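## Task

Scene 1: get the cardboard box out of the closet and set it down on the desk. The robot must not tip over or finish leaning, or the scene fails. The box only counts if it stays on the desk without the robot supporting it.

## Robot and tools

ROBOT. A simulated Hello Robot Stretch 4 with one arm. It has an omni-wheel base, a lift that rides up and down a vertical mast, an arm that telescopes straight forward, a wrist with yaw, pitch and roll joints, and a two-finger gripper. It stands about 1.6 m tall, and no part of the base edge is more than 0.23 m from the base origin. It carries four cameras: head_camera (420x560), head_left_camera and head_right_camera (fisheye, 420x672) and wrist_camera (616x392). Loose objects can occasionally get a small shove from outside.

FRAMES. Base frame: origin on the floor beneath the base centre, x forward, y left, z up. hand_pose is reported in this frame as a point between the open fingertips; with all wrist joints at zero its axes line up with the base axes. Its printed position may be somewhat wrong. The odometry frame is where the base frame was when the scene began. base_odometry is integrated from wheel rotation, so wheel slip shows up as travel; heading is positive to the left and spans -3.142 to 3.142.

execute_actions. Argument "actions": a list holding one action, or empty (then it only reports state and images). Optional "cameras": a list of names from head_camera, head_left_camera, head_right_camera, wrist_camera, all; omitted, null or ["all"] gives every camera, [] gives none. An action holds "base", "joints" or both, plus optional "pace" and "contact_limits"; or else just {"end_of_arm": "enable_torque"}, which re-powers wrist or gripper motors that shut off. All motions in an action begin at once and may finish at different times; one action lasts at most 15 s.
- "base": exactly one relative move, measured from the base position in the latest state report. translate_m: metres along x, forward positive, -2 to 2. strafe_m: metres sideways without turning, left positive, -2 to 2. rotate_rad: in-place turn in radians, counter-clockwise (left) positive, -3.2 to 3.2.
- "joints": a single object of absolute targets keyed by joint name (not offsets). lift_m 0 to 1.2 m (height on mast). arm_m 0 to 0.55 m (extension). wrist_yaw_rad -1.134 to 4.276 (0 points forward, positive turns left, 3.14 is folded back; past 3.4 the arm may obstruct). wrist_pitch_rad -1.117 to 4.259 (0 level, 1.57 points down). wrist_roll_rad -1.117 to 4.259 (0 keeps the fingers at equal height; positive turns clockwise viewed from behind the gripper). gripper_m -0.038 to 0.141 m, the fingertip gap; negative values make the tips press together. Completion tolerances: lift and arm ±0.004, yaw ±0.02, pitch ±0.05, roll ±0.02, gripper ±0.004. A joint target outside its range is clipped and the result mentions it; any other bad value or unknown key rejects the whole call with no motion. Joints or base left out may keep driving toward earlier targets without the status showing it.
- "pace": "slow", "default" (if omitted), "fast" or "max". Base top speeds 0.1, 0.3, 0.4, 0.6 m/s and 1, 2, 3, 4 rad/s respectively; with the lift above 0.2 these shrink with height, reaching 0.3 m/s and 1 rad/s at 1.2.
- "contact_limits": {"arm_m": value}, 0 (gentlest) to 0.75 (firmest), default 0.5; sets how much force the arm motion tolerates before halting.

wait: "seconds" 0 to 10; commands nothing, the world keeps running, returns state and images.
zoom_image: "camera" and "region" [x0, y0, x1, y1] in pixels of that camera's newest full image, origin top-left, at most 504 by 504.
finished_scene: "scene" 1 or 2; ends that scene for good, reports success and gives the next scene's task. Only call it once the object rests on the desk by itself.

RESULT LINES. base_status and joint_status: "done" (for the base, wheels turned the commanded amount even if slipping), "off_target" (stopped short, may still push), "contact_stop_at_<key>" (hit something; that part goes slack, so a lift may sag under load or wheels may drift), "limit_stop_at_<name>" (built-in limit; limit_stop_at_tilt means leaning beyond 6 degrees and lift, arm and wheels go slack and ignore commands; limit_stop_at_own_body means self-collision, often with pitch below -0.2 plus roll below -0.4 or above 4), "time_out", "torque_fault" (a wrist or gripper motor overloaded and went limp until enable_torque). After a stop the old target is discarded; slack parts firm up when next commanded. on_its_own lists things not commanded this call; "held at" is a held target, not a position. lidar_m: 12 distances in metres, 30-degree sectors starting straight ahead and going counter-clockwise (4th left, 7th behind, 10th right); "-" means nothing seen or closer than 0.25 m; it sees from about 0.15 m up, misses glass and thin legs. wrist_depth_mm: 7x7 grid of median depths, 100 to 2000 mm, rows from top-left, robot body included. turned_by_wheels vs turned_by_imu differing by over about 0.1 rad suggests a collision or slip. base_tilt in degrees (forward, right positive), with a fixed bias up to about 1.5. motor_effort: percent of maximum, bracket is the last action's peak; wheel positive means a right-turn push. "pictures" gives image order. The camera calibration (K, distortion, T_world_to_cam into the base frame) is approximate.

GRIPPING. Close to a gripper_m smaller than the object's width; smaller squeezes harder and pulls it toward the wrist. Neither the reading nor "done" confirms a grasp; check gripper effort and images. Tips stuck on a surface below: raise the lift.

TYPICAL ORDER. Look first with an empty call; unfold the wrist by sending lift_m 0.4 with wrist_yaw_rad 0; drive to the closet; line up, open, extend, close; lift clear, retract the arm before driving; go to the desk; lower, release, back away; then finish.

AVOID. Turning or driving with over 1 kg held and arm_m above 0.2, especially at fast or max; strong steady pushes or pulls with the gripper high; pressing the gripper into things (torque faults); driving onto low objects; drops, slams and hard collisions.

Each tool is called after ">>>" as name(argument=value, ...) on one line, values as JSON.

## Session

>>> execute_actions(actions=[])

Scene clock: 0.00 s.
base_odometry: x=+0.000 y=+0.000 heading=+0.000 (m, m, rad; odometry frame)
turned_by_wheels: +0.000 (rad since the last result)
turned_by_imu: +0.000 (rad since the last result)
base_tilt: forward=-0.8 right=+0.1 (deg)
lidar_m: 1.58 1.51 1.59 2.36 2.25 2.34 2.64 1.73 1.77 1.57 1.47 1.53
base_status: not commanded
joint_positions: lift_m=+0.234 arm_m=-0.002 wrist_yaw_rad=+3.159 wrist_pitch_rad=+0.005 wrist_roll_rad=-0.002 gripper_m=+0.057
joint_status: not commanded
motor_effort: lift_m=+18 arm_m=+0 wrist_yaw_rad=+0 wrist_pitch_rad=-6 wrist_roll_rad=+1 gripper_m=-2 wheel_0=+0 wheel_1=+0 wheel_2=+0 (%)
hand_pose: x=-0.1214 y=+0.0823 z=+0.4106 quat_wxyz=(-0.009, -0.003, -0.001, +1.000) (m; base frame)
wrist_depth_mm: - 141 257 - - - - / - 115 139 - - - - / - 110 138 - - - - / - 119 149 - - - - / 139 138 - - - - - / 220 - 1576 1921 211 1708 1618 / 216 1281 1042 1160 1098 1025 1078
pictures: head_camera, head_left_camera, head_right_camera, wrist_camera
Images, in order (width x height): head_camera 420x560, head_left_camera 420x672, head_right_camera 420x672, wrist_camera 616x392.

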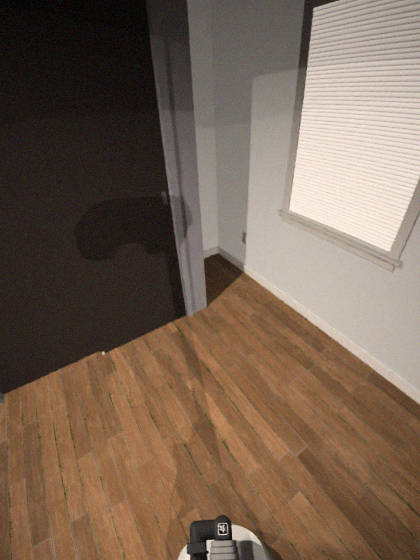

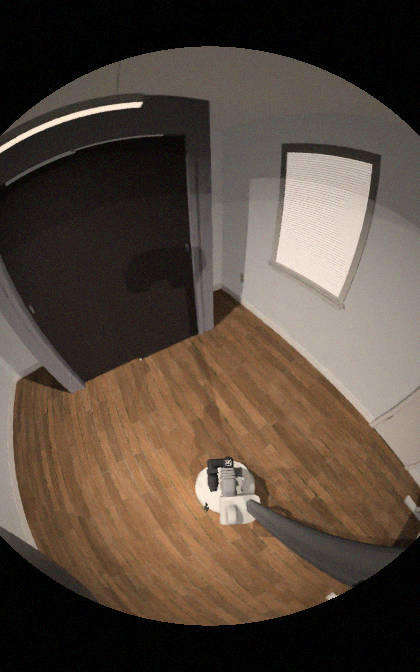

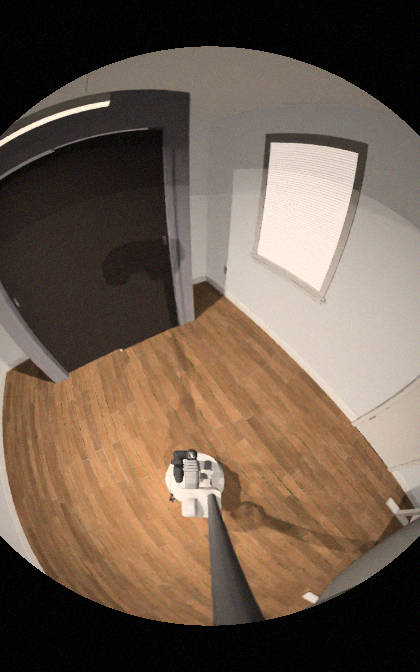

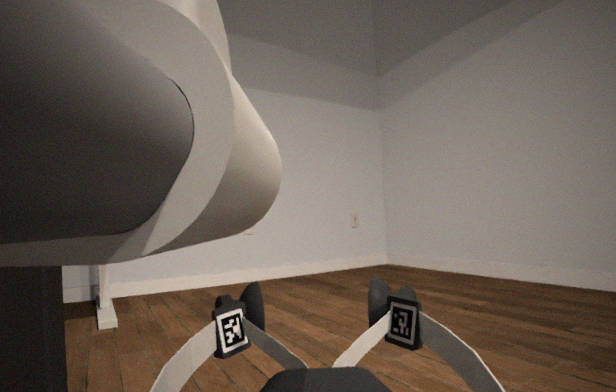

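>>> execute_actions(actions=[{"base":{"rotate_rad":-2.2},"joints":{"lift_m":0.5,"wrist_yaw_rad":0}}], cameras=["head_camera","head_left_camera"])

>>> execute_actions(actions=[{"base":{"rotate_rad":2.9}}], cameras=["head_camera","head_left_camera"])

Scene clock: 3.83 s.
base_odometry: x=+0.000 y=+0.000 heading=-2.200 (m, m, rad; odometry frame)
turned_by_wheels: -2.200 (rad since the last result)
turned_by_imu: -2.207 (rad since the last result)
base_tilt: forward=-0.9 right=+0.1 (deg)
lidar_m: 1.75 1.57 1.48 1.50 1.62 1.50 1.57 2.47 2.27 2.30 2.74 1.72
base_status: done
joint_positions: lift_m=+0.500 arm_m=-0.002 wrist_yaw_rad=+0.000 wrist_pitch_rad=+0.005 wrist_roll_rad=-0.002 gripper_m=+0.057
joint_status: all done
motor_effort: lift_m=+20(24) arm_m=-1(1) wrist_yaw_rad=-1(7) wrist_pitch_rad=-8(7) wrist_roll_rad=+1(1) gripper_m=-3(3) wheel_0=+1(6) wheel_1=+1(8) wheel_2=+1(10) (%)
hand_pose: x=+0.4571 y=-0.0873 z=+0.6765 quat_wxyz=(+1.000, -0.001, +0.003, +0.000) (m; base frame)
wrist_depth_mm: 1430 1808 - - - - 1921 / 1464 1808 - - - - 1921 / 1430 1808 - - - - 1921 / 1397 1756 - - - - 1921 / 1397 1756 - - - - 1983 / 1397 1661 - - 211 - 1921 / 1397 1661 1618 1756 1708 1576 1708
pictures: head_camera, head_left_camera
Images, in order (width x height): head_camera 420x560, head_left_camera 420x672.

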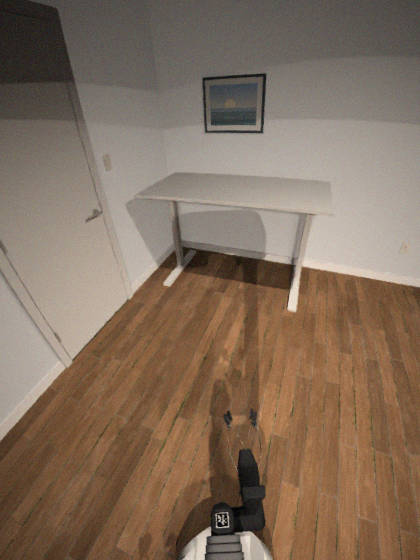

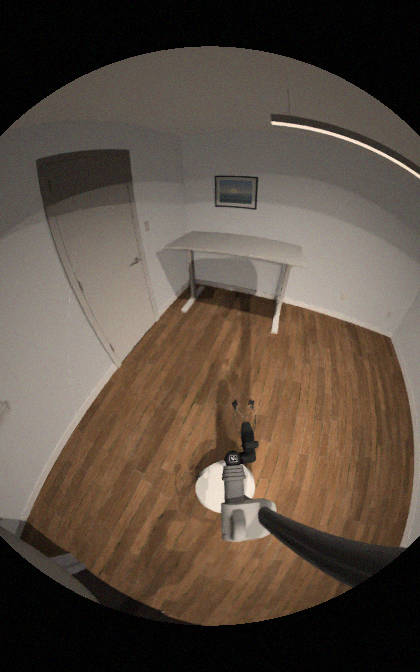

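Scene clock: 6.57 s.
base_odometry: x=+0.000 y=+0.000 heading=+0.700 (m, m, rad; odometry frame)
turned_by_wheels: +2.899 (rad since the last result)
turned_by_imu: +2.911 (rad since the last result)
base_tilt: forward=-0.8 right=+0.0 (deg)
lidar_m: 1.49 1.70 2.28 2.26 2.48 2.54 2.07 1.83 1.50 1.49 1.62 1.53
base_status: done
joint_positions: lift_m=+0.500 arm_m=-0.002 wrist_yaw_rad=+0.000 wrist_pitch_rad=+0.005 wrist_roll_rad=-0.002 gripper_m=+0.057
joint_status: not commanded
motor_effort: lift_m=+19(20) arm_m=-1(1) wrist_yaw_rad=+0(0) wrist_pitch_rad=-7(8) wrist_roll_rad=+1(0) gripper_m=-4(4) wheel_0=-2(7) wheel_1=-2(7) wheel_2=-3(11) (%)
hand_pose: x=+0.4571 y=-0.0874 z=+0.6766 quat_wxyz=(+1.000, -0.001, +0.003, +0.000) (m; base frame)
wrist_depth_mm: - 1430 1397 1366 1255 1229 1138 / - 1430 1397 1336 1255 1205 1182 / - 1430 1397 1366 1255 1205 1138 / - 1397 1397 1336 1229 1182 1160 / - 1397 1397 1336 1229 1182 1138 / - 1397 1397 1336 211 1182 1138 / - 1397 1366 1281 1205 1138 1138
pictures: head_camera, head_left_camera
Images, in order (width x height): head_camera 420x560, head_left_camera 420x672.

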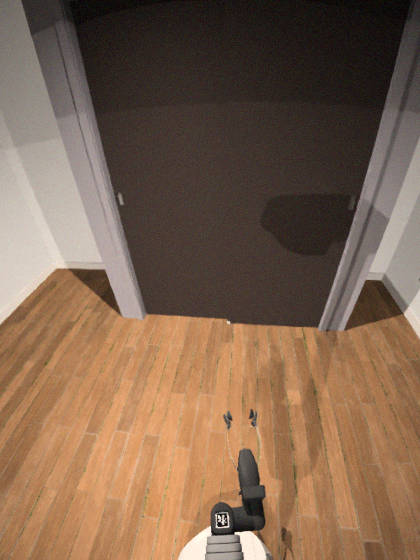

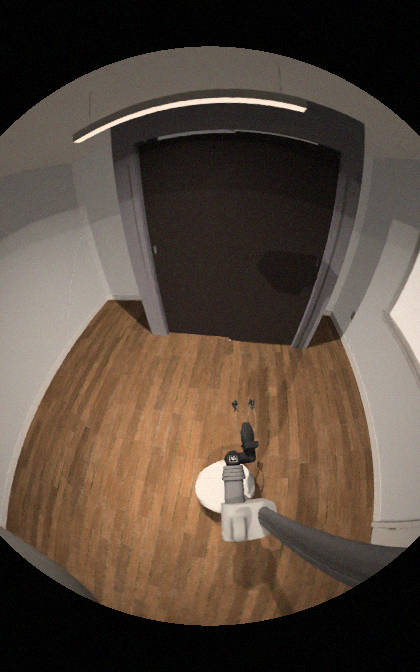

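>>> execute_actions(actions=[{"base":{"rotate_rad":-0.15},"joints":{"lift_m":0.8}}])

>>> zoom_image(camera="head_camera", region=[70,140,400,350])

Scene clock: 13.20 s.
base_odometry: x=+0.000 y=+0.000 heading=+0.550 (m, m, rad; odometry frame)
turned_by_wheels: -0.150 (rad since the last result)
turned_by_imu: -0.149 (rad since the last result)
base_tilt: forward=-0.8 right=+0.1 (deg)
lidar_m: 1.50 1.62 2.35 2.26 2.36 2.63 2.08 1.80 1.56 1.49 1.51 1.56
base_status: done
joint_positions: lift_m=+0.800 arm_m=-0.002 wrist_yaw_rad=+0.000 wrist_pitch_rad=+0.005 wrist_roll_rad=-0.002 gripper_m=+0.057
joint_status: all done
motor_effort: lift_m=+20(22) arm_m=-1(1) wrist_yaw_rad=+0(0) wrist_pitch_rad=-7(7) wrist_roll_rad=+2(2) gripper_m=-4(5) wheel_0=+0(4) wheel_1=+0(5) wheel_2=+0(10) (%)
hand_pose: x=+0.4571 y=-0.0874 z=+0.9765 quat_wxyz=(+1.000, -0.001, +0.003, +0.000) (m; base frame)
wrist_depth_mm: 1336 1366 1366 1281 1308 1281 - / 1336 1397 1366 1308 1281 1255 - / 1308 1366 1366 1281 1281 1281 1921 / 1308 1336 1308 1281 1281 1281 1921 / 1308 1308 1308 1281 1281 1255 1921 / 1281 1308 1308 1255 212 1255 1921 / 1255 1308 1308 1255 1255 1205 1921
pictures: head_camera, head_left_camera, head_right_camera, wrist_camera
camera_calibration (this result's frames):
wrist_camera: T_world_to_cam=[[0.0163197, -0.998676, -0.0487909, -0.0391216], [0.0565637, 0.0496413, -0.997164, 1.02068], [0.998266, 0.0135136, 0.0572989, -0.291682], [0, 0, 0, 1]] pos_world=[0.234081, -0.0857959, 1.03259]
Images, in order (width x height): head_camera 420x560, head_left_camera 420x672, head_right_camera 420x672, wrist_camera 616x392.

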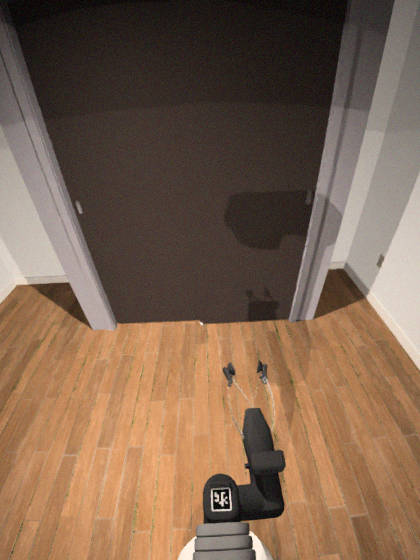

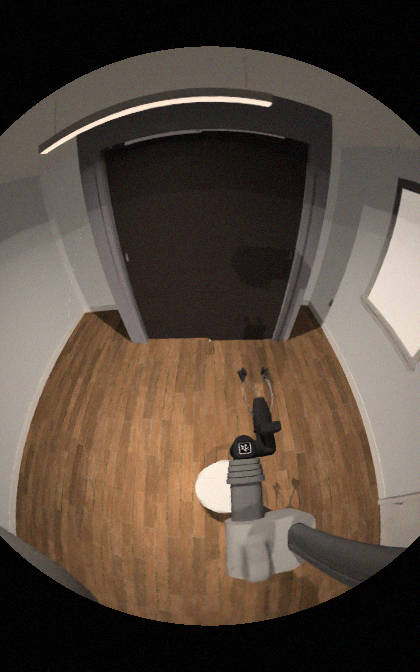

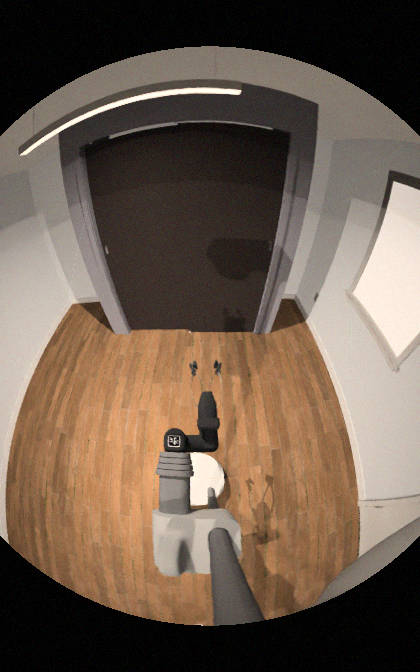

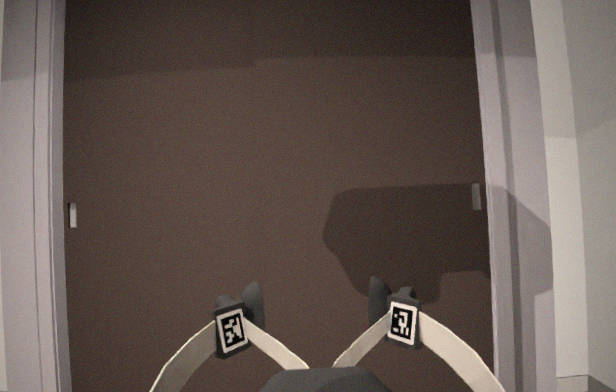

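Region (70, 140, 400, 350) of head_camera's 420x560 image, scaled by 1.527, with more detail than that image has; it fills the top 321 rows of this view, and the rest is white.

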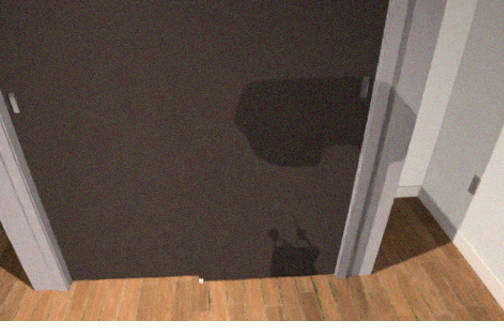

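>>> execute_actions(actions=[{"base":{"strafe_m":-0.58},"joints":{"lift_m":0.86,"gripper_m":0.08}}], cameras=[])

>>> execute_actions(actions=[{"base":{"translate_m":0.75}}], cameras=["head_camera","wrist_camera"])

Scene clock: 20.97 s.
base_odometry: x=+0.303 y=-0.494 heading=+0.550 (m, m, rad; odometry frame)
turned_by_wheels: +0.000 (rad since the last result)
turned_by_imu: +0.000 (rad since the last result)
base_tilt: forward=-0.8 right=+0.1 (deg)
lidar_m: 1.47 1.57 2.13 2.83 2.97 1.80 2.53 1.26 0.94 0.90 0.95 1.24
base_status: done
joint_positions: lift_m=+0.860 arm_m=-0.002 wrist_yaw_rad=+0.000 wrist_pitch_rad=+0.005 wrist_roll_rad=-0.002 gripper_m=+0.080
joint_status: all done
motor_effort: lift_m=+20(21) arm_m=-1(1) wrist_yaw_rad=+1(0) wrist_pitch_rad=-7(6) wrist_roll_rad=+1(1) gripper_m=-1(6) wheel_0=+0(7) wheel_1=+0(11) wheel_2=+0(1) (%)
hand_pose: x=+0.4571 y=-0.0874 z=+1.0365 quat_wxyz=(+1.000, -0.001, +0.003, +0.000) (m; base frame)
wrist_depth_mm: 1366 1336 1308 1308 - 1756 1205 / 1366 1308 1308 1308 - 1756 1255 / 1336 1281 1308 1308 - 1863 1255 / 1366 1281 1281 1281 1983 1863 1281 / 1336 1281 1281 1281 1983 1808 1255 / 1336 1281 1255 1281 217 1808 1281 / 1336 1281 1255 1229 1576 1537 1281
pictures: none
No camera images: the call's "cameras" was empty. Leave "cameras" out to get every camera's image.

Scene clock: 24.97 s.
base_odometry: x=+0.943 y=-0.103 heading=+0.550 (m, m, rad; odometry frame)
turned_by_wheels: +0.000 (rad since the last result)
turned_by_imu: +0.000 (rad since the last result)
base_tilt: forward=-0.9 right=+0.0 (deg)
lidar_m: 0.74 0.79 1.16 2.83 2.95 3.39 2.88 1.31 0.91 0.86 0.90 0.76
base_status: done
joint_positions: lift_m=+0.860 arm_m=-0.002 wrist_yaw_rad=+0.000 wrist_pitch_rad=+0.005 wrist_roll_rad=-0.002 gripper_m=+0.080
joint_status: not commanded
motor_effort: lift_m=+19(20) arm_m=-1(1) wrist_yaw_rad=+0(0) wrist_pitch_rad=-7(7) wrist_roll_rad=+1(1) gripper_m=-3(5) wheel_0=+1(6) wheel_1=+0(6) wheel_2=+0(11) (%)
hand_pose: x=+0.4571 y=-0.0874 z=+1.0365 quat_wxyz=(+1.000, -0.001, +0.003, +0.000) (m; base frame)
wrist_depth_mm: 554 554 549 525 525 1255 1205 / 549 549 544 521 525 1255 1255 / 549 544 535 521 521 1255 1255 / 544 535 539 535 512 1205 1229 / 539 535 530 530 508 1229 1205 / 530 525 525 530 217 1205 1229 / 530 530 530 492 504 504 1205
pictures: head_camera, wrist_camera
camera_calibration (this result's frames):
wrist_camera: T_world_to_cam=[[0.0163635, -0.998675, -0.0487908, -0.0362], [0.0565616, 0.0496437, -0.997164, 1.08054], [0.998265, 0.0135575, 0.057299, -0.295122], [0, 0, 0, 1]] pos_world=[0.234085, -0.085793, 1.09262]
Images, in order (width x height): head_camera 420x560, wrist_camera 616x392.

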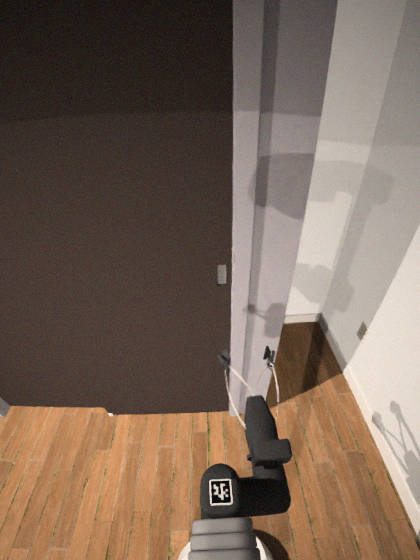

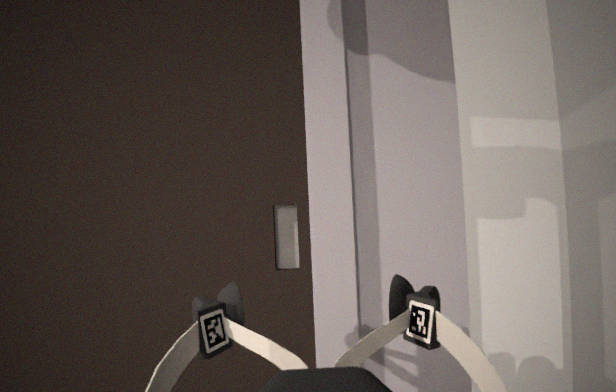

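>>> execute_actions(actions=[{"base":{"strafe_m":0.04},"joints":{"lift_m":0.88,"gripper_m":0.0,"arm_m":0.2}}], cameras=["head_camera","wrist_camera"])

>>> zoom_image(camera="wrist_camera", region=[200,150,420,340])

Scene clock: 29.37 s.
base_odometry: x=+0.922 y=-0.068 heading=+0.550 (m, m, rad; odometry frame)
turned_by_wheels: +0.000 (rad since the last result)
turned_by_imu: +0.001 (rad since the last result)
base_tilt: forward=-0.8 right=+0.1 (deg)
lidar_m: 0.73 0.79 1.15 2.79 2.92 3.41 3.31 1.35 0.96 0.92 0.97 0.78
base_status: done
joint_positions: lift_m=+0.880 arm_m=+0.199 wrist_yaw_rad=+0.000 wrist_pitch_rad=+0.005 wrist_roll_rad=-0.002 gripper_m=+0.000
joint_status: all done
motor_effort: lift_m=+20(22) arm_m=+7(6) wrist_yaw_rad=+0(1) wrist_pitch_rad=-7(7) wrist_roll_rad=+1(1) gripper_m=-6(5) wheel_0=+1(9) wheel_1=-1(10) wheel_2=+0(0) (%)
hand_pose: x=+0.6582 y=-0.0874 z=+1.0565 quat_wxyz=(+1.000, -0.001, +0.003, +0.000) (m; base frame)
wrist_depth_mm: 345 342 340 338 306 317 315 / 343 340 338 336 304 319 314 / 342 338 336 334 303 315 314 / 338 336 332 332 300 312 310 / 336 336 330 330 297 310 309 / 334 332 330 205 297 309 306 / 330 330 180 182 177 307 304
pictures: head_camera, wrist_camera
camera_calibration (this result's frames):
wrist_camera: T_world_to_cam=[[0.0164317, -0.998674, -0.0487906, -0.0385427], [0.0565762, 0.0496476, -0.997163, 1.08906], [0.998263, 0.0136247, 0.057317, -0.497046], [0, 0, 0, 1]] pos_world=[0.435201, -0.0857886, 1.11258]
Images, in order (width x height): head_camera 420x560, wrist_camera 616x392.

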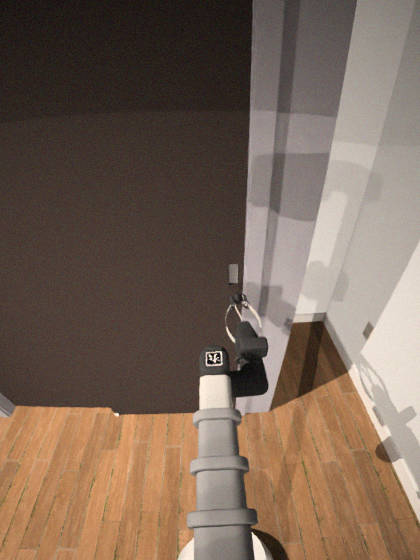

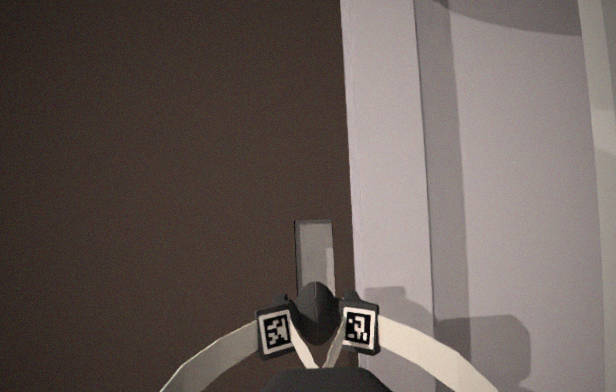

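Region (200, 150, 420, 340) of wrist_camera's 616x392 image, scaled by 2.291; it fills the top 435 rows of this view, and the rest is white.

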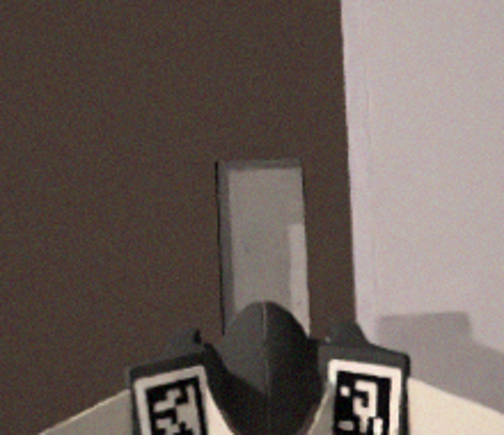

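>>> execute_actions(actions=[{"joints":{"arm_m":0.34},"contact_limits":{"arm_m":0.15},"pace":"slow"}], cameras=["wrist_camera"])

>>> execute_actions(actions=[], cameras=["wrist_camera"])

Scene clock: 33.80 s.
base_odometry: x=+0.921 y=-0.069 heading=+0.549 (m, m, rad; odometry frame)
turned_by_wheels: -0.001 (rad since the last result)
turned_by_imu: +0.005 (rad since the last result)
base_tilt: forward=-0.8 right=+0.1 (deg)
lidar_m: 0.74 0.79 1.16 2.79 2.90 3.39 3.31 1.37 0.96 0.90 0.94 0.76
base_status: not commanded
joint_positions: lift_m=+0.880 arm_m=+0.304 wrist_yaw_rad=-0.009 wrist_pitch_rad=+0.005 wrist_roll_rad=-0.002 gripper_m=+0.000
joint_status: arm_m contact_stop (moved +0.105 of +0.141)
on_its_own: arm_m is slack since a contact_stop (your +0.340 is given up); wrist_yaw_rad is at rest, and its effort (+26) is outside its rest range (-13 to +13)
motor_effort: lift_m=+20(20) arm_m=+0(17) wrist_yaw_rad=+26(33) wrist_pitch_rad=-5(10) wrist_roll_rad=+3(2) gripper_m=-4(7) wheel_0=+0(3) wheel_1=+0(4) wheel_2=-8(9) (%)
contact_limits: arm_m 0.15
hand_pose: x=+0.7627 y=-0.0899 z=+1.0567 quat_wxyz=(+1.000, -0.001, +0.002, -0.004) (m; base frame)
wrist_depth_mm: 237 236 236 235 202 214 214 / 236 235 234 234 200 213 213 / 235 234 233 233 200 211 211 / 234 232 231 231 198 210 211 / 232 231 229 241 198 196 209 / 230 229 229 204 196 196 208 / 229 229 180 182 189 194 206
pictures: wrist_camera
camera_calibration (this result's frames):
wrist_camera: T_world_to_cam=[[0.00779881, -0.998779, -0.0487799, -0.036182], [0.0576763, 0.0491495, -0.997125, 1.08256], [0.998305, 0.00496294, 0.0579892, -0.602849], [0, 0, 0, 1]] pos_world=[0.539671, -0.0863532, 1.11264]
Images, in order (width x height): wrist_camera 616x392.

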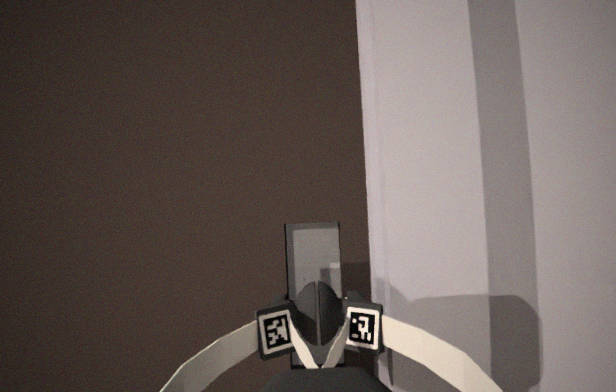

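not run: a stop came earlier in this reply.

>>> execute_actions(actions=[{"base":{"strafe_m":0.012},"joints":{"arm_m":0.295,"wrist_yaw_rad":0},"pace":"slow"}], cameras=[])

>>> execute_actions(actions=[{"joints":{"arm_m":0.34},"contact_limits":{"arm_m":0.15},"pace":"slow"}], cameras=["wrist_camera"])

Scene clock: 36.33 s.
base_odometry: x=+0.915 y=-0.059 heading=+0.549 (m, m, rad; odometry frame)
turned_by_wheels: +0.000 (rad since the last result)
turned_by_imu: +0.001 (rad since the last result)
base_tilt: forward=-0.8 right=+0.2 (deg)
lidar_m: 0.74 0.80 1.15 2.79 2.90 3.40 3.31 1.37 0.99 0.92 0.97 0.77
base_status: done
joint_positions: lift_m=+0.880 arm_m=+0.296 wrist_yaw_rad=-0.001 wrist_pitch_rad=+0.005 wrist_roll_rad=-0.002 gripper_m=+0.000
joint_status: all done
motor_effort: lift_m=+20(20) arm_m=-7(7) wrist_yaw_rad=+2(25) wrist_pitch_rad=-6(6) wrist_roll_rad=+1(0) gripper_m=-8(9) wheel_0=-3(6) wheel_1=+2(6) wheel_2=-3(6) (%)
hand_pose: x=+0.7555 y=-0.0876 z=+1.0567 quat_wxyz=(+1.000, -0.001, +0.002, +0.000) (m; base frame)
wrist_depth_mm: 245 244 243 241 221 207 220 / 245 244 241 239 221 206 218 / 242 242 240 239 219 204 216 / 241 241 238 237 220 203 216 / 239 239 236 237 226 202 214 / 238 236 236 205 202 200 213 / 236 236 179 182 177 199 212
pictures: none
No camera images: the call's "cameras" was empty. Leave "cameras" out to get every camera's image.

Scene clock: 37.23 s.
base_odometry: x=+0.915 y=-0.058 heading=+0.549 (m, m, rad; odometry frame)
turned_by_wheels: +0.000 (rad since the last result)
turned_by_imu: +0.001 (rad since the last result)
base_tilt: forward=-1.0 right=+0.1 (deg)
lidar_m: 0.73 0.80 1.16 2.78 2.89 3.39 3.31 1.36 0.95 0.91 0.97 0.77
base_status: not commanded
joint_positions: lift_m=+0.880 arm_m=+0.302 wrist_yaw_rad=-0.003 wrist_pitch_rad=+0.005 wrist_roll_rad=-0.002 gripper_m=+0.000
joint_status: arm_m contact_stop (moved +0.006 of +0.044)
on_its_own: arm_m is slack since a contact_stop (your +0.340 is given up)
motor_effort: lift_m=+20(20) arm_m=+0(17) wrist_yaw_rad=+10(16) wrist_pitch_rad=-6(6) wrist_roll_rad=+0(2) gripper_m=-4(7) wheel_0=+2(3) wheel_1=+3(3) wheel_2=-5(5) (%)
contact_limits: arm_m 0.15
hand_pose: x=+0.7614 y=-0.0884 z=+1.0566 quat_wxyz=(+1.000, -0.001, +0.002, -0.002) (m; base frame)
wrist_depth_mm: 241 239 237 236 217 202 215 / 239 237 236 235 216 200 213 / 237 236 235 234 215 200 213 / 236 235 233 233 220 198 211 / 236 234 233 231 226 197 210 / 234 232 231 205 196 196 209 / 233 230 178 183 176 195 208
pictures: wrist_camera
camera_calibration (this result's frames):
wrist_camera: T_world_to_cam=[[0.0130691, -0.998724, -0.0487824, -0.0386594], [0.0572293, 0.0494537, -0.997135, 1.08289], [0.998276, 0.0102398, 0.0578026, -0.600863], [0, 0, 0, 1]] pos_world=[0.538359, -0.0860101, 1.11263]
Images, in order (width x height): wrist_camera 616x392.

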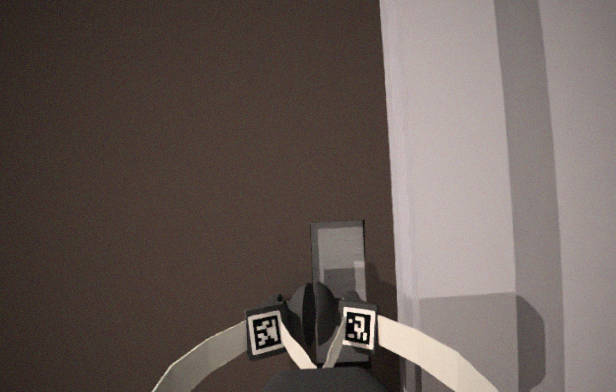

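>>> execute_actions(actions=[{"joints":{"arm_m":0.27}}], cameras=[])

>>> execute_actions(actions=[{"base":{"strafe_m":0.1},"joints":{"arm_m":0.31,"wrist_yaw_rad":-0.4}}], cameras=["wrist_camera","head_camera"])

Scene clock: 42.60 s.
base_odometry: x=+0.915 y=-0.058 heading=+0.550 (m, m, rad; odometry frame)
turned_by_wheels: +0.000 (rad since the last result)
turned_by_imu: +0.001 (rad since the last result)
base_tilt: forward=-0.8 right=+0.2 (deg)
lidar_m: 0.74 0.79 1.17 2.79 2.90 3.38 3.32 1.40 0.96 0.92 0.96 0.78
base_status: not commanded
joint_positions: lift_m=+0.880 arm_m=+0.271 wrist_yaw_rad=+0.000 wrist_pitch_rad=+0.005 wrist_roll_rad=-0.002 gripper_m=+0.000
joint_status: all done
motor_effort: lift_m=+20(20) arm_m=-7(7) wrist_yaw_rad=+1(10) wrist_pitch_rad=-5(5) wrist_roll_rad=+1(1) gripper_m=-9(12) wheel_0=+2(2) wheel_1=+3(3) wheel_2=-3(4) (%)
hand_pose: x=+0.7306 y=-0.0875 z=+1.0566 quat_wxyz=(+1.000, -0.001, +0.002, +0.000) (m; base frame)
wrist_depth_mm: 271 268 266 265 234 245 245 / 268 267 264 264 233 243 242 / 268 265 264 262 238 241 241 / 266 264 264 260 243 229 240 / 263 263 260 259 241 228 238 / 262 262 259 205 226 226 236 / 260 259 180 182 177 224 236
pictures: none
No camera images: the call's "cameras" was empty. Leave "cameras" out to get every camera's image.

Scene clock: 44.07 s.
base_odometry: x=+0.863 y=+0.027 heading=+0.549 (m, m, rad; odometry frame)
turned_by_wheels: +0.000 (rad since the last result)
turned_by_imu: +0.000 (rad since the last result)
base_tilt: forward=-0.9 right=+0.1 (deg)
lidar_m: 0.76 0.80 1.15 2.69 2.80 3.41 3.33 1.52 1.05 1.02 1.05 0.77
base_status: done
joint_positions: lift_m=+0.880 arm_m=+0.309 wrist_yaw_rad=-0.400 wrist_pitch_rad=+0.005 wrist_roll_rad=-0.002 gripper_m=+0.000
joint_status: all done
motor_effort: lift_m=+20(20) arm_m=+7(6) wrist_yaw_rad=+0(6) wrist_pitch_rad=-7(5) wrist_roll_rad=+1(2) gripper_m=-8(10) wheel_0=-1(10) wheel_1=+0(9) wheel_2=+0(3) (%)
hand_pose: x=+0.7115 y=-0.1928 z=+1.0566 quat_wxyz=(+0.980, -0.001, +0.003, -0.199) (m; base frame)
wrist_depth_mm: 227 243 265 286 278 332 946 / 225 243 264 282 278 329 931 / 223 241 262 282 276 325 931 / 223 239 258 279 273 320 946 / 220 236 256 286 274 319 904 / 219 235 253 205 268 315 917 / 218 233 180 182 176 314 904
pictures: head_camera, wrist_camera
camera_calibration (this result's frames):
wrist_camera: T_world_to_cam=[[-0.373554, -0.926325, -0.0487839, 0.146732], [0.0718093, 0.0235552, -0.99714, 1.07552], [0.924825, -0.375989, 0.0577196, -0.572059], [0, 0, 0, 1]] pos_world=[0.506634, -0.1045, 1.11262]
Images, in order (width x height): head_camera 420x560, wrist_camera 616x392.

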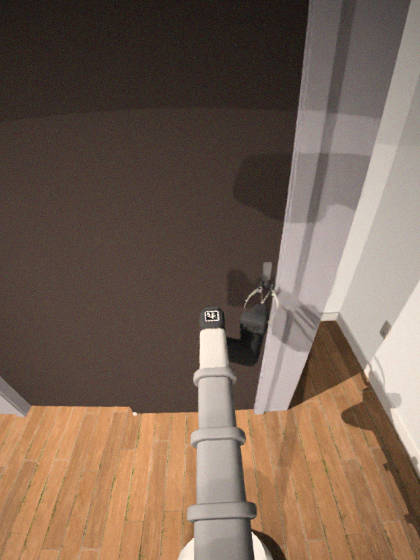

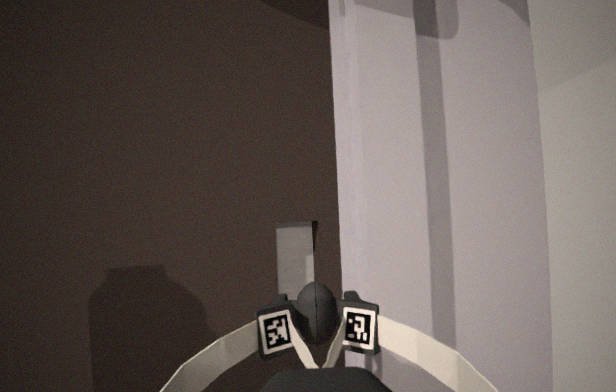

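>>> execute_actions(actions=[{"base":{"strafe_m":-0.01},"joints":{"arm_m":0.39},"contact_limits":{"arm_m":0.15},"pace":"slow"}], cameras=["wrist_camera"])

Scene clock: 47.17 s.
base_odometry: x=+0.868 y=+0.018 heading=+0.549 (m, m, rad; odometry frame)
turned_by_wheels: -0.001 (rad since the last result)
turned_by_imu: +0.004 (rad since the last result)
base_tilt: forward=-0.9 right=+0.1 (deg)
lidar_m: 0.76 0.79 1.18 2.69 2.82 3.40 2.96 1.51 1.06 1.01 1.06 0.76
base_status: done
joint_positions: lift_m=+0.880 arm_m=+0.365 wrist_yaw_rad=-0.418 wrist_pitch_rad=+0.005 wrist_roll_rad=-0.002 gripper_m=+0.000
joint_status: arm_m contact_stop (moved +0.057 of +0.081)
on_its_own: arm_m is slack since a contact_stop (your +0.390 is given up); wrist_yaw_rad is at rest, and its effort (+52) is outside its rest range (-13 to +13)
motor_effort: lift_m=+20(20) arm_m=+0(16) wrist_yaw_rad=+52(59) wrist_pitch_rad=-6(6) wrist_roll_rad=+1(2) gripper_m=-6(5) wheel_0=+1(7) wheel_1=+1(4) wheel_2=-8(9) (%)
contact_limits: arm_m 0.15
hand_pose: x=+0.7645 y=-0.1969 z=+1.0566 quat_wxyz=(+0.978, -0.001, +0.003, -0.207) (m; base frame)
wrist_depth_mm: 180 195 213 234 224 267 303 / 180 193 211 230 224 264 297 / 178 193 210 229 222 262 294 / 177 191 208 228 220 258 290 / 176 189 206 236 219 255 283 / 175 188 204 206 213 254 279 / 174 186 172 179 183 251 277
pictures: wrist_camera
camera_calibration (this result's frames):
wrist_camera: T_world_to_cam=[[-0.390025, -0.919511, -0.048785, 0.176677], [0.0721127, 0.0223162, -0.997147, 1.07131], [0.917976, -0.392431, 0.0576045, -0.620531], [0, 0, 0, 1]] pos_world=[0.561287, -0.104966, 1.11262]
Images, in order (width x height): wrist_camera 616x392.

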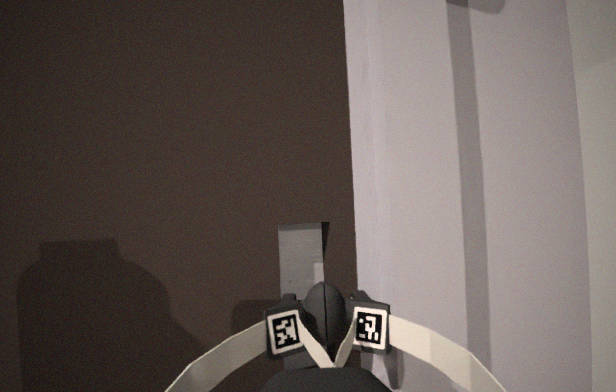

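>>> execute_actions(actions=[{"base":{"strafe_m":0.06},"joints":{"arm_m":0.362,"wrist_yaw_rad":-0.43},"pace":"slow"}], cameras=["wrist_camera","head_camera"])

Scene clock: 50.17 s.
base_odometry: x=+0.837 y=+0.069 heading=+0.549 (m, m, rad; odometry frame)
turned_by_wheels: +0.000 (rad since the last result)
turned_by_imu: +0.000 (rad since the last result)
base_tilt: forward=-0.8 right=+0.1 (deg)
lidar_m: 0.75 0.77 1.16 2.64 2.73 3.38 3.32 1.58 1.11 1.07 1.13 0.78
base_status: done
joint_positions: lift_m=+0.880 arm_m=+0.363 wrist_yaw_rad=-0.430 wrist_pitch_rad=+0.005 wrist_roll_rad=-0.002 gripper_m=+0.000
joint_status: all done
motor_effort: lift_m=+20(20) arm_m=-6(6) wrist_yaw_rad=+2(45) wrist_pitch_rad=-6(5) wrist_roll_rad=+2(2) gripper_m=-6(7) wheel_0=-4(9) wheel_1=+3(6) wheel_2=-2(7) (%)
hand_pose: x=+0.7597 y=-0.1998 z=+1.0566 quat_wxyz=(+0.977, -0.001, +0.003, -0.214) (m; base frame)
wrist_depth_mm: 183 198 216 237 291 254 307 / 182 196 214 236 293 252 303 / 180 195 213 232 294 251 300 / 178 193 211 232 296 250 293 / 177 191 210 237 298 247 293 / 177 191 205 206 271 246 289 / 175 189 179 185 177 242 286
pictures: head_camera, wrist_camera
camera_calibration (this result's frames):
wrist_camera: T_world_to_cam=[[-0.401867, -0.914398, -0.0487847, 0.182111], [0.0723651, 0.0213959, -0.997149, 1.07134], [0.912834, -0.404252, 0.0575721, -0.615659], [0, 0, 0, 1]] pos_world=[0.557651, -0.105281, 1.11261]
Images, in order (width x height): head_camera 420x560, wrist_camera 616x392.

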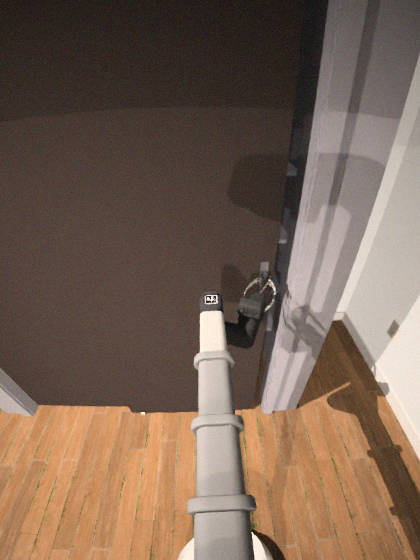

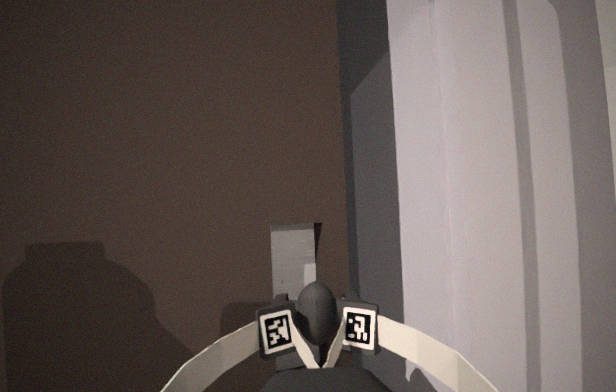

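>>> execute_actions(actions=[{"base":{"strafe_m":0.15},"pace":"slow"}], cameras=["wrist_camera","head_camera"])

Scene clock: 53.67 s.
base_odometry: x=+0.759 y=+0.197 heading=+0.549 (m, m, rad; odometry frame)
turned_by_wheels: +0.000 (rad since the last result)
turned_by_imu: +0.000 (rad since the last result)
base_tilt: forward=-0.8 right=+0.2 (deg)
lidar_m: 0.75 0.78 1.16 2.47 2.59 3.39 3.33 1.80 1.27 1.22 1.28 0.81
base_status: done
joint_positions: lift_m=+0.880 arm_m=+0.363 wrist_yaw_rad=-0.430 wrist_pitch_rad=+0.005 wrist_roll_rad=-0.002 gripper_m=+0.000
joint_status: not commanded
motor_effort: lift_m=+20(20) arm_m=-6(6) wrist_yaw_rad=+1(20) wrist_pitch_rad=-6(6) wrist_roll_rad=+2(1) gripper_m=-9(6) wheel_0=-3(9) wheel_1=+3(7) wheel_2=-1(2) (%)
hand_pose: x=+0.7597 y=-0.1998 z=+1.0566 quat_wxyz=(+0.977, -0.001, +0.003, -0.213) (m; base frame)
wrist_depth_mm: 182 198 216 238 683 392 322 / 182 196 215 236 654 394 322 / 180 195 213 235 691 397 327 / 179 193 211 231 699 399 327 / 178 192 210 238 668 402 329 / 177 190 206 205 634 402 329 / 176 189 179 182 177 377 327
pictures: head_camera, wrist_camera
camera_calibration (this result's frames):
wrist_camera: T_world_to_cam=[[-0.40164, -0.914497, -0.0487846, 0.181986], [0.0723595, 0.021414, -0.997149, 1.07134], [0.912934, -0.404025, 0.0575719, -0.615705], [0, 0, 0, 1]] pos_world=[0.557669, -0.105276, 1.11261]
Images, in order (width x height): head_camera 420x560, wrist_camera 616x392.

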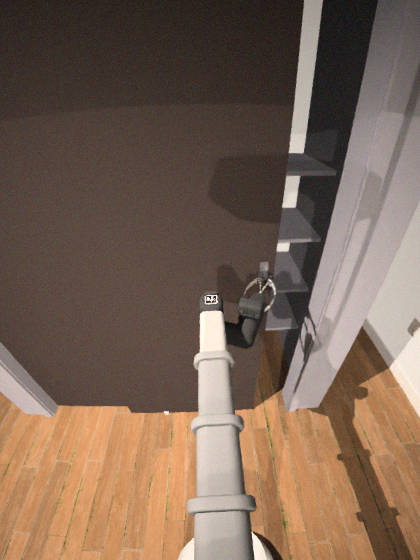

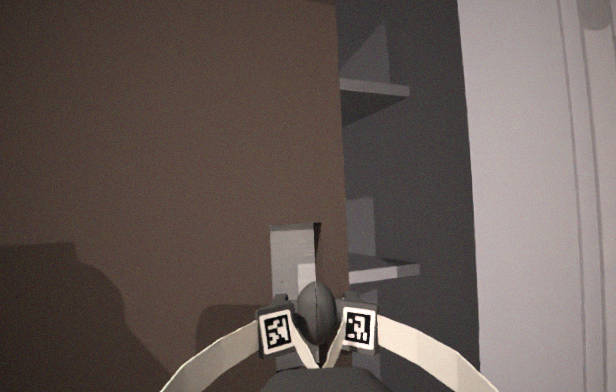

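Working. Door can travel ~0.7 total.

>>> execute_actions(actions=[{"base":{"strafe_m":0.48},"pace":"slow"}], cameras=["head_left_camera","head_camera"])

Scene clock: 60.67 s.
base_odometry: x=+0.508 y=+0.607 heading=+0.548 (m, m, rad; odometry frame)
turned_by_wheels: +0.000 (rad since the last result)
turned_by_imu: -0.001 (rad since the last result)
base_tilt: forward=-0.8 right=+0.0 (deg)
lidar_m: 0.77 0.81 1.09 2.00 2.11 2.87 3.31 2.47 1.81 1.70 1.17 0.80
base_status: done
joint_positions: lift_m=+0.880 arm_m=+0.363 wrist_yaw_rad=-0.436 wrist_pitch_rad=+0.005 wrist_roll_rad=-0.002 gripper_m=+0.000
joint_status: not commanded
on_its_own: wrist_yaw_rad is at rest, and its effort (+17) is outside its rest range (-13 to +13)
motor_effort: lift_m=+20(20) arm_m=-5(6) wrist_yaw_rad=+17(21) wrist_pitch_rad=-7(7) wrist_roll_rad=+1(1) gripper_m=-6(10) wheel_0=-4(13) wheel_1=+2(6) wheel_2=-1(2) (%)
hand_pose: x=+0.7583 y=-0.2011 z=+1.0566 quat_wxyz=(+0.976, -0.001, +0.003, -0.216) (m; base frame)
wrist_depth_mm: 186 202 221 245 1182 1042 866 / 186 202 221 244 1118 1025 866 / 184 200 218 241 1078 991 842 / 183 198 217 239 1118 1078 866 / 181 197 215 248 809 960 842 / 181 195 213 204 1098 1078 878 / 180 193 177 181 181 917 842
pictures: head_camera, head_left_camera
Images, in order (width x height): head_camera 420x560, head_left_camera 420x672.

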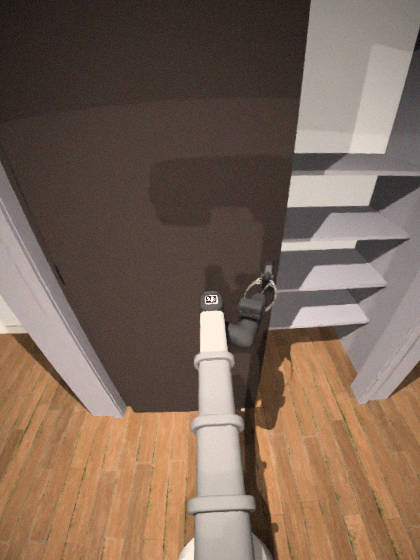

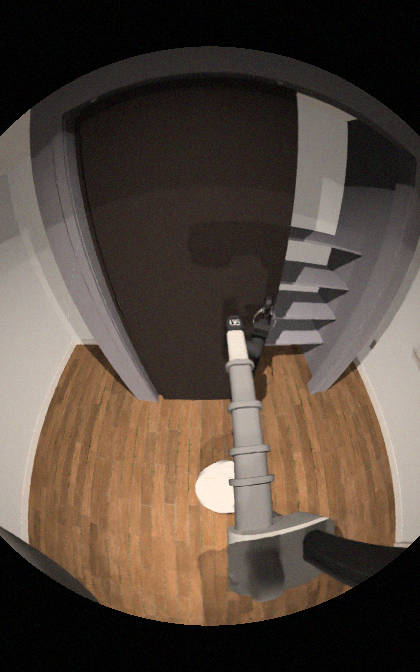

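Retract and look inside.

>>> execute_actions(actions=[{"joints":{"arm_m":0.0}}], cameras=[])

>>> execute_actions(actions=[{"base":{"strafe_m":-0.5},"joints":{"wrist_yaw_rad":0,"lift_m":0.6}}])

Scene clock: 64.20 s.
base_odometry: x=+0.508 y=+0.607 heading=+0.548 (m, m, rad; odometry frame)
turned_by_wheels: +0.000 (rad since the last result)
turned_by_imu: +0.001 (rad since the last result)
base_tilt: forward=-0.8 right=+0.1 (deg)
lidar_m: 0.76 0.81 1.07 2.01 2.07 2.86 3.30 2.47 1.81 1.70 1.16 0.79
base_status: not commanded
joint_positions: lift_m=+0.880 arm_m=+0.001 wrist_yaw_rad=-0.430 wrist_pitch_rad=+0.005 wrist_roll_rad=-0.002 gripper_m=+0.000
joint_status: all done
motor_effort: lift_m=+20(20) arm_m=-7(6) wrist_yaw_rad=+0(17) wrist_pitch_rad=-6(7) wrist_roll_rad=+2(1) gripper_m=-7(9) wheel_0=-4(4) wheel_1=+2(2) wheel_2=-1(2) (%)
hand_pose: x=+0.3979 y=-0.1998 z=+1.0565 quat_wxyz=(+0.977, -0.001, +0.003, -0.213) (m; base frame)
wrist_depth_mm: 496 539 591 1464 1464 1008 891 / 492 535 580 1430 1464 1078 891 / 492 530 574 1397 1336 1098 878 / 488 525 574 1397 1464 1098 842 / 480 521 574 1336 1430 1098 854 / 477 521 559 206 1366 1098 842 / 477 512 180 182 176 991 842
pictures: none
No camera images: the call's "cameras" was empty. Leave "cameras" out to get every camera's image.

Scene clock: 67.20 s.
base_odometry: x=+0.769 y=+0.180 heading=+0.548 (m, m, rad; odometry frame)
turned_by_wheels: +0.000 (rad since the last result)
turned_by_imu: +0.000 (rad since the last result)
base_tilt: forward=-0.8 right=+0.0 (deg)
lidar_m: 1.07 0.81 1.11 2.49 2.61 3.40 3.31 1.76 1.27 1.21 1.27 0.85
base_status: done
joint_positions: lift_m=+0.600 arm_m=+0.001 wrist_yaw_rad=+0.000 wrist_pitch_rad=+0.005 wrist_roll_rad=-0.002 gripper_m=+0.000
joint_status: all done
motor_effort: lift_m=+15(16) arm_m=-6(7) wrist_yaw_rad=+1(4) wrist_pitch_rad=-6(8) wrist_roll_rad=+1(2) gripper_m=-6(8) wheel_0=+0(9) wheel_1=+0(8) wheel_2=+0(2) (%)
hand_pose: x=+0.4605 y=-0.0875 z=+0.7769 quat_wxyz=(+1.000, -0.001, +0.003, +0.000) (m; base frame)
wrist_depth_mm: 559 946 931 960 976 891 508 / 554 1281 1281 1281 1281 904 504 / 549 1255 1182 1229 1118 866 504 / 544 1281 1255 1281 1255 946 500 / 539 1255 1255 1182 1229 878 500 / 539 1229 1255 206 1229 960 508 / 539 1098 180 182 177 866 521
pictures: head_camera, head_left_camera, head_right_camera, wrist_camera
camera_calibration (this result's frames):
wrist_camera: T_world_to_cam=[[0.0161684, -0.998678, -0.0487883, -0.0488926], [0.0566357, 0.0496311, -0.997161, 0.821425], [0.998264, 0.0133594, 0.0573633, -0.28371], [0, 0, 0, 1]] pos_world=[0.237486, -0.085806, 0.832982]
Images, in order (width x height): head_camera 420x560, head_left_camera 420x672, head_right_camera 420x672, wrist_camera 616x392.

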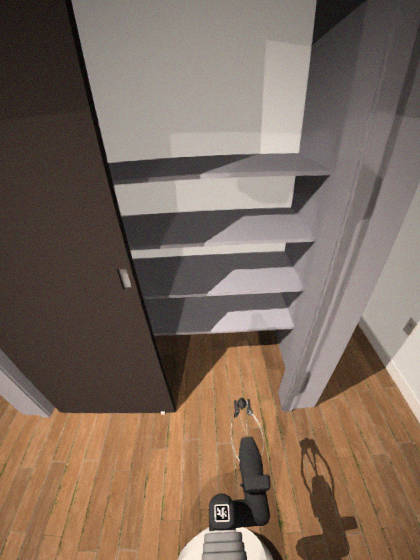

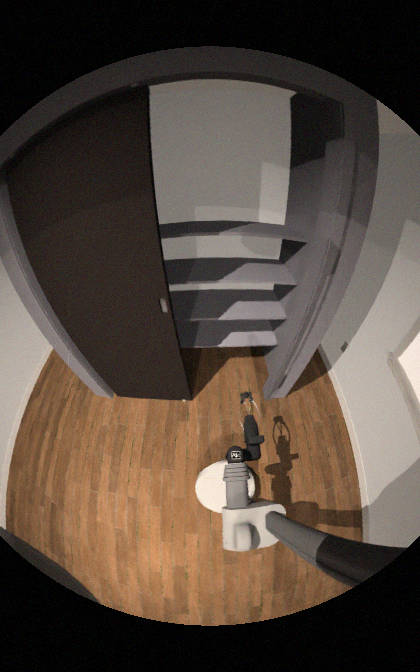

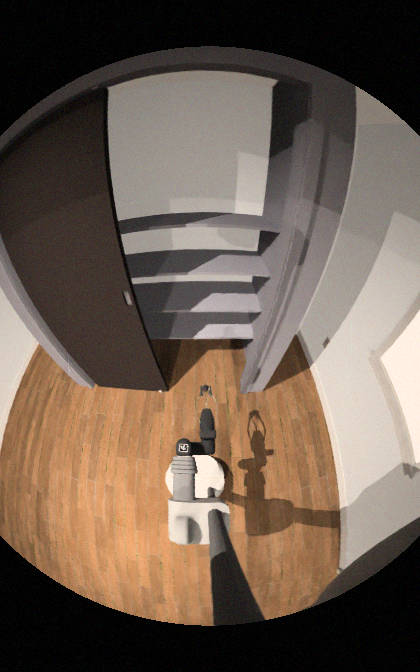

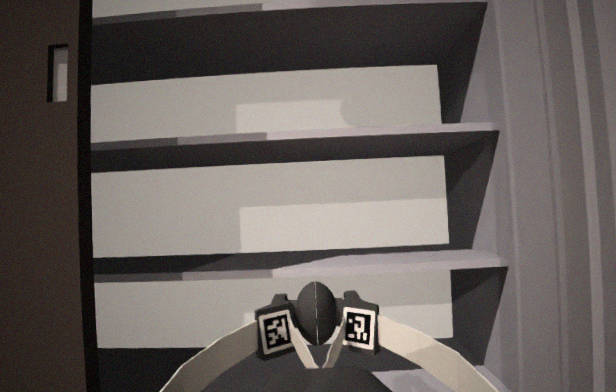

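>>> execute_actions(actions=[{"base":{"translate_m":0.12},"joints":{"wrist_yaw_rad":0.9,"arm_m":0.5,"lift_m":1.15}}], cameras=["wrist_camera","head_camera"])

Scene clock: 71.83 s.
base_odometry: x=+0.871 y=+0.242 heading=+0.549 (m, m, rad; odometry frame)
turned_by_wheels: +0.000 (rad since the last result)
turned_by_imu: +0.001 (rad since the last result)
base_tilt: forward=-0.8 right=+0.1 (deg)
lidar_m: 0.95 0.70 0.94 2.49 2.60 3.53 3.45 1.76 1.26 1.20 1.23 0.76
base_status: done
joint_positions: lift_m=+1.150 arm_m=+0.499 wrist_yaw_rad=+0.900 wrist_pitch_rad=+0.005 wrist_roll_rad=-0.002 gripper_m=+0.000
joint_status: all done
motor_effort: lift_m=+20(21) arm_m=+6(7) wrist_yaw_rad=+1(8) wrist_pitch_rad=-6(7) wrist_roll_rad=+1(1) gripper_m=-7(3) wheel_0=+1(4) wheel_1=+1(6) wheel_2=-1(10) (%)
hand_pose: x=+0.9175 y=+0.1716 z=+1.3265 quat_wxyz=(+0.900, -0.002, +0.002, +0.435) (m; base frame)
wrist_depth_mm: 991 1138 1255 976 750 603 517 / 976 1118 1255 976 750 603 517 / 991 1118 1255 976 750 609 517 / 976 1098 1229 991 750 609 517 / 946 1042 654 580 521 466 433 / 960 1078 1182 205 233 213 206 / 946 1025 180 182 177 196 173
pictures: head_camera, wrist_camera
camera_calibration (this result's frames):
wrist_camera: T_world_to_cam=[[0.792373, -0.608083, -0.0487879, -0.549962], [-0.0036406, 0.0752602, -0.997157, 1.38165], [0.610027, 0.790298, 0.0574203, -0.552123], [0, 0, 0, 1]] pos_world=[0.777615, -0.00206487, 1.3826]
Images, in order (width x height): head_camera 420x560, wrist_camera 616x392.

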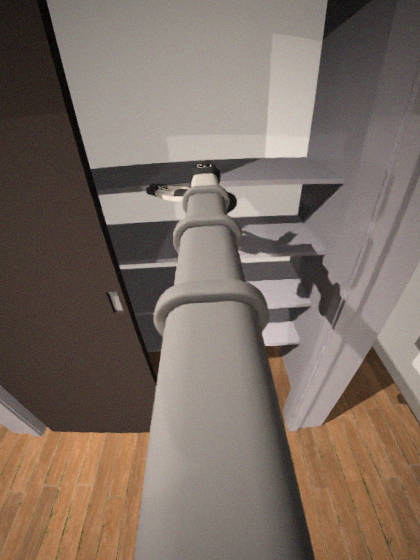

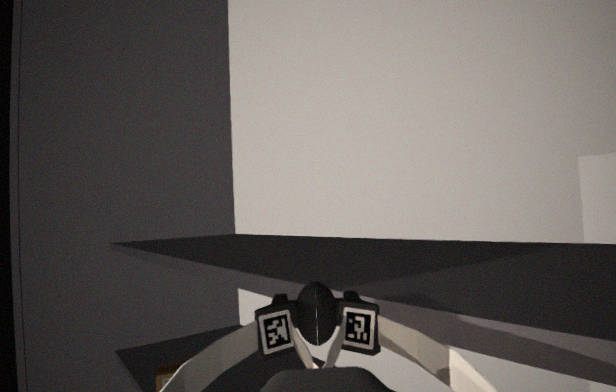

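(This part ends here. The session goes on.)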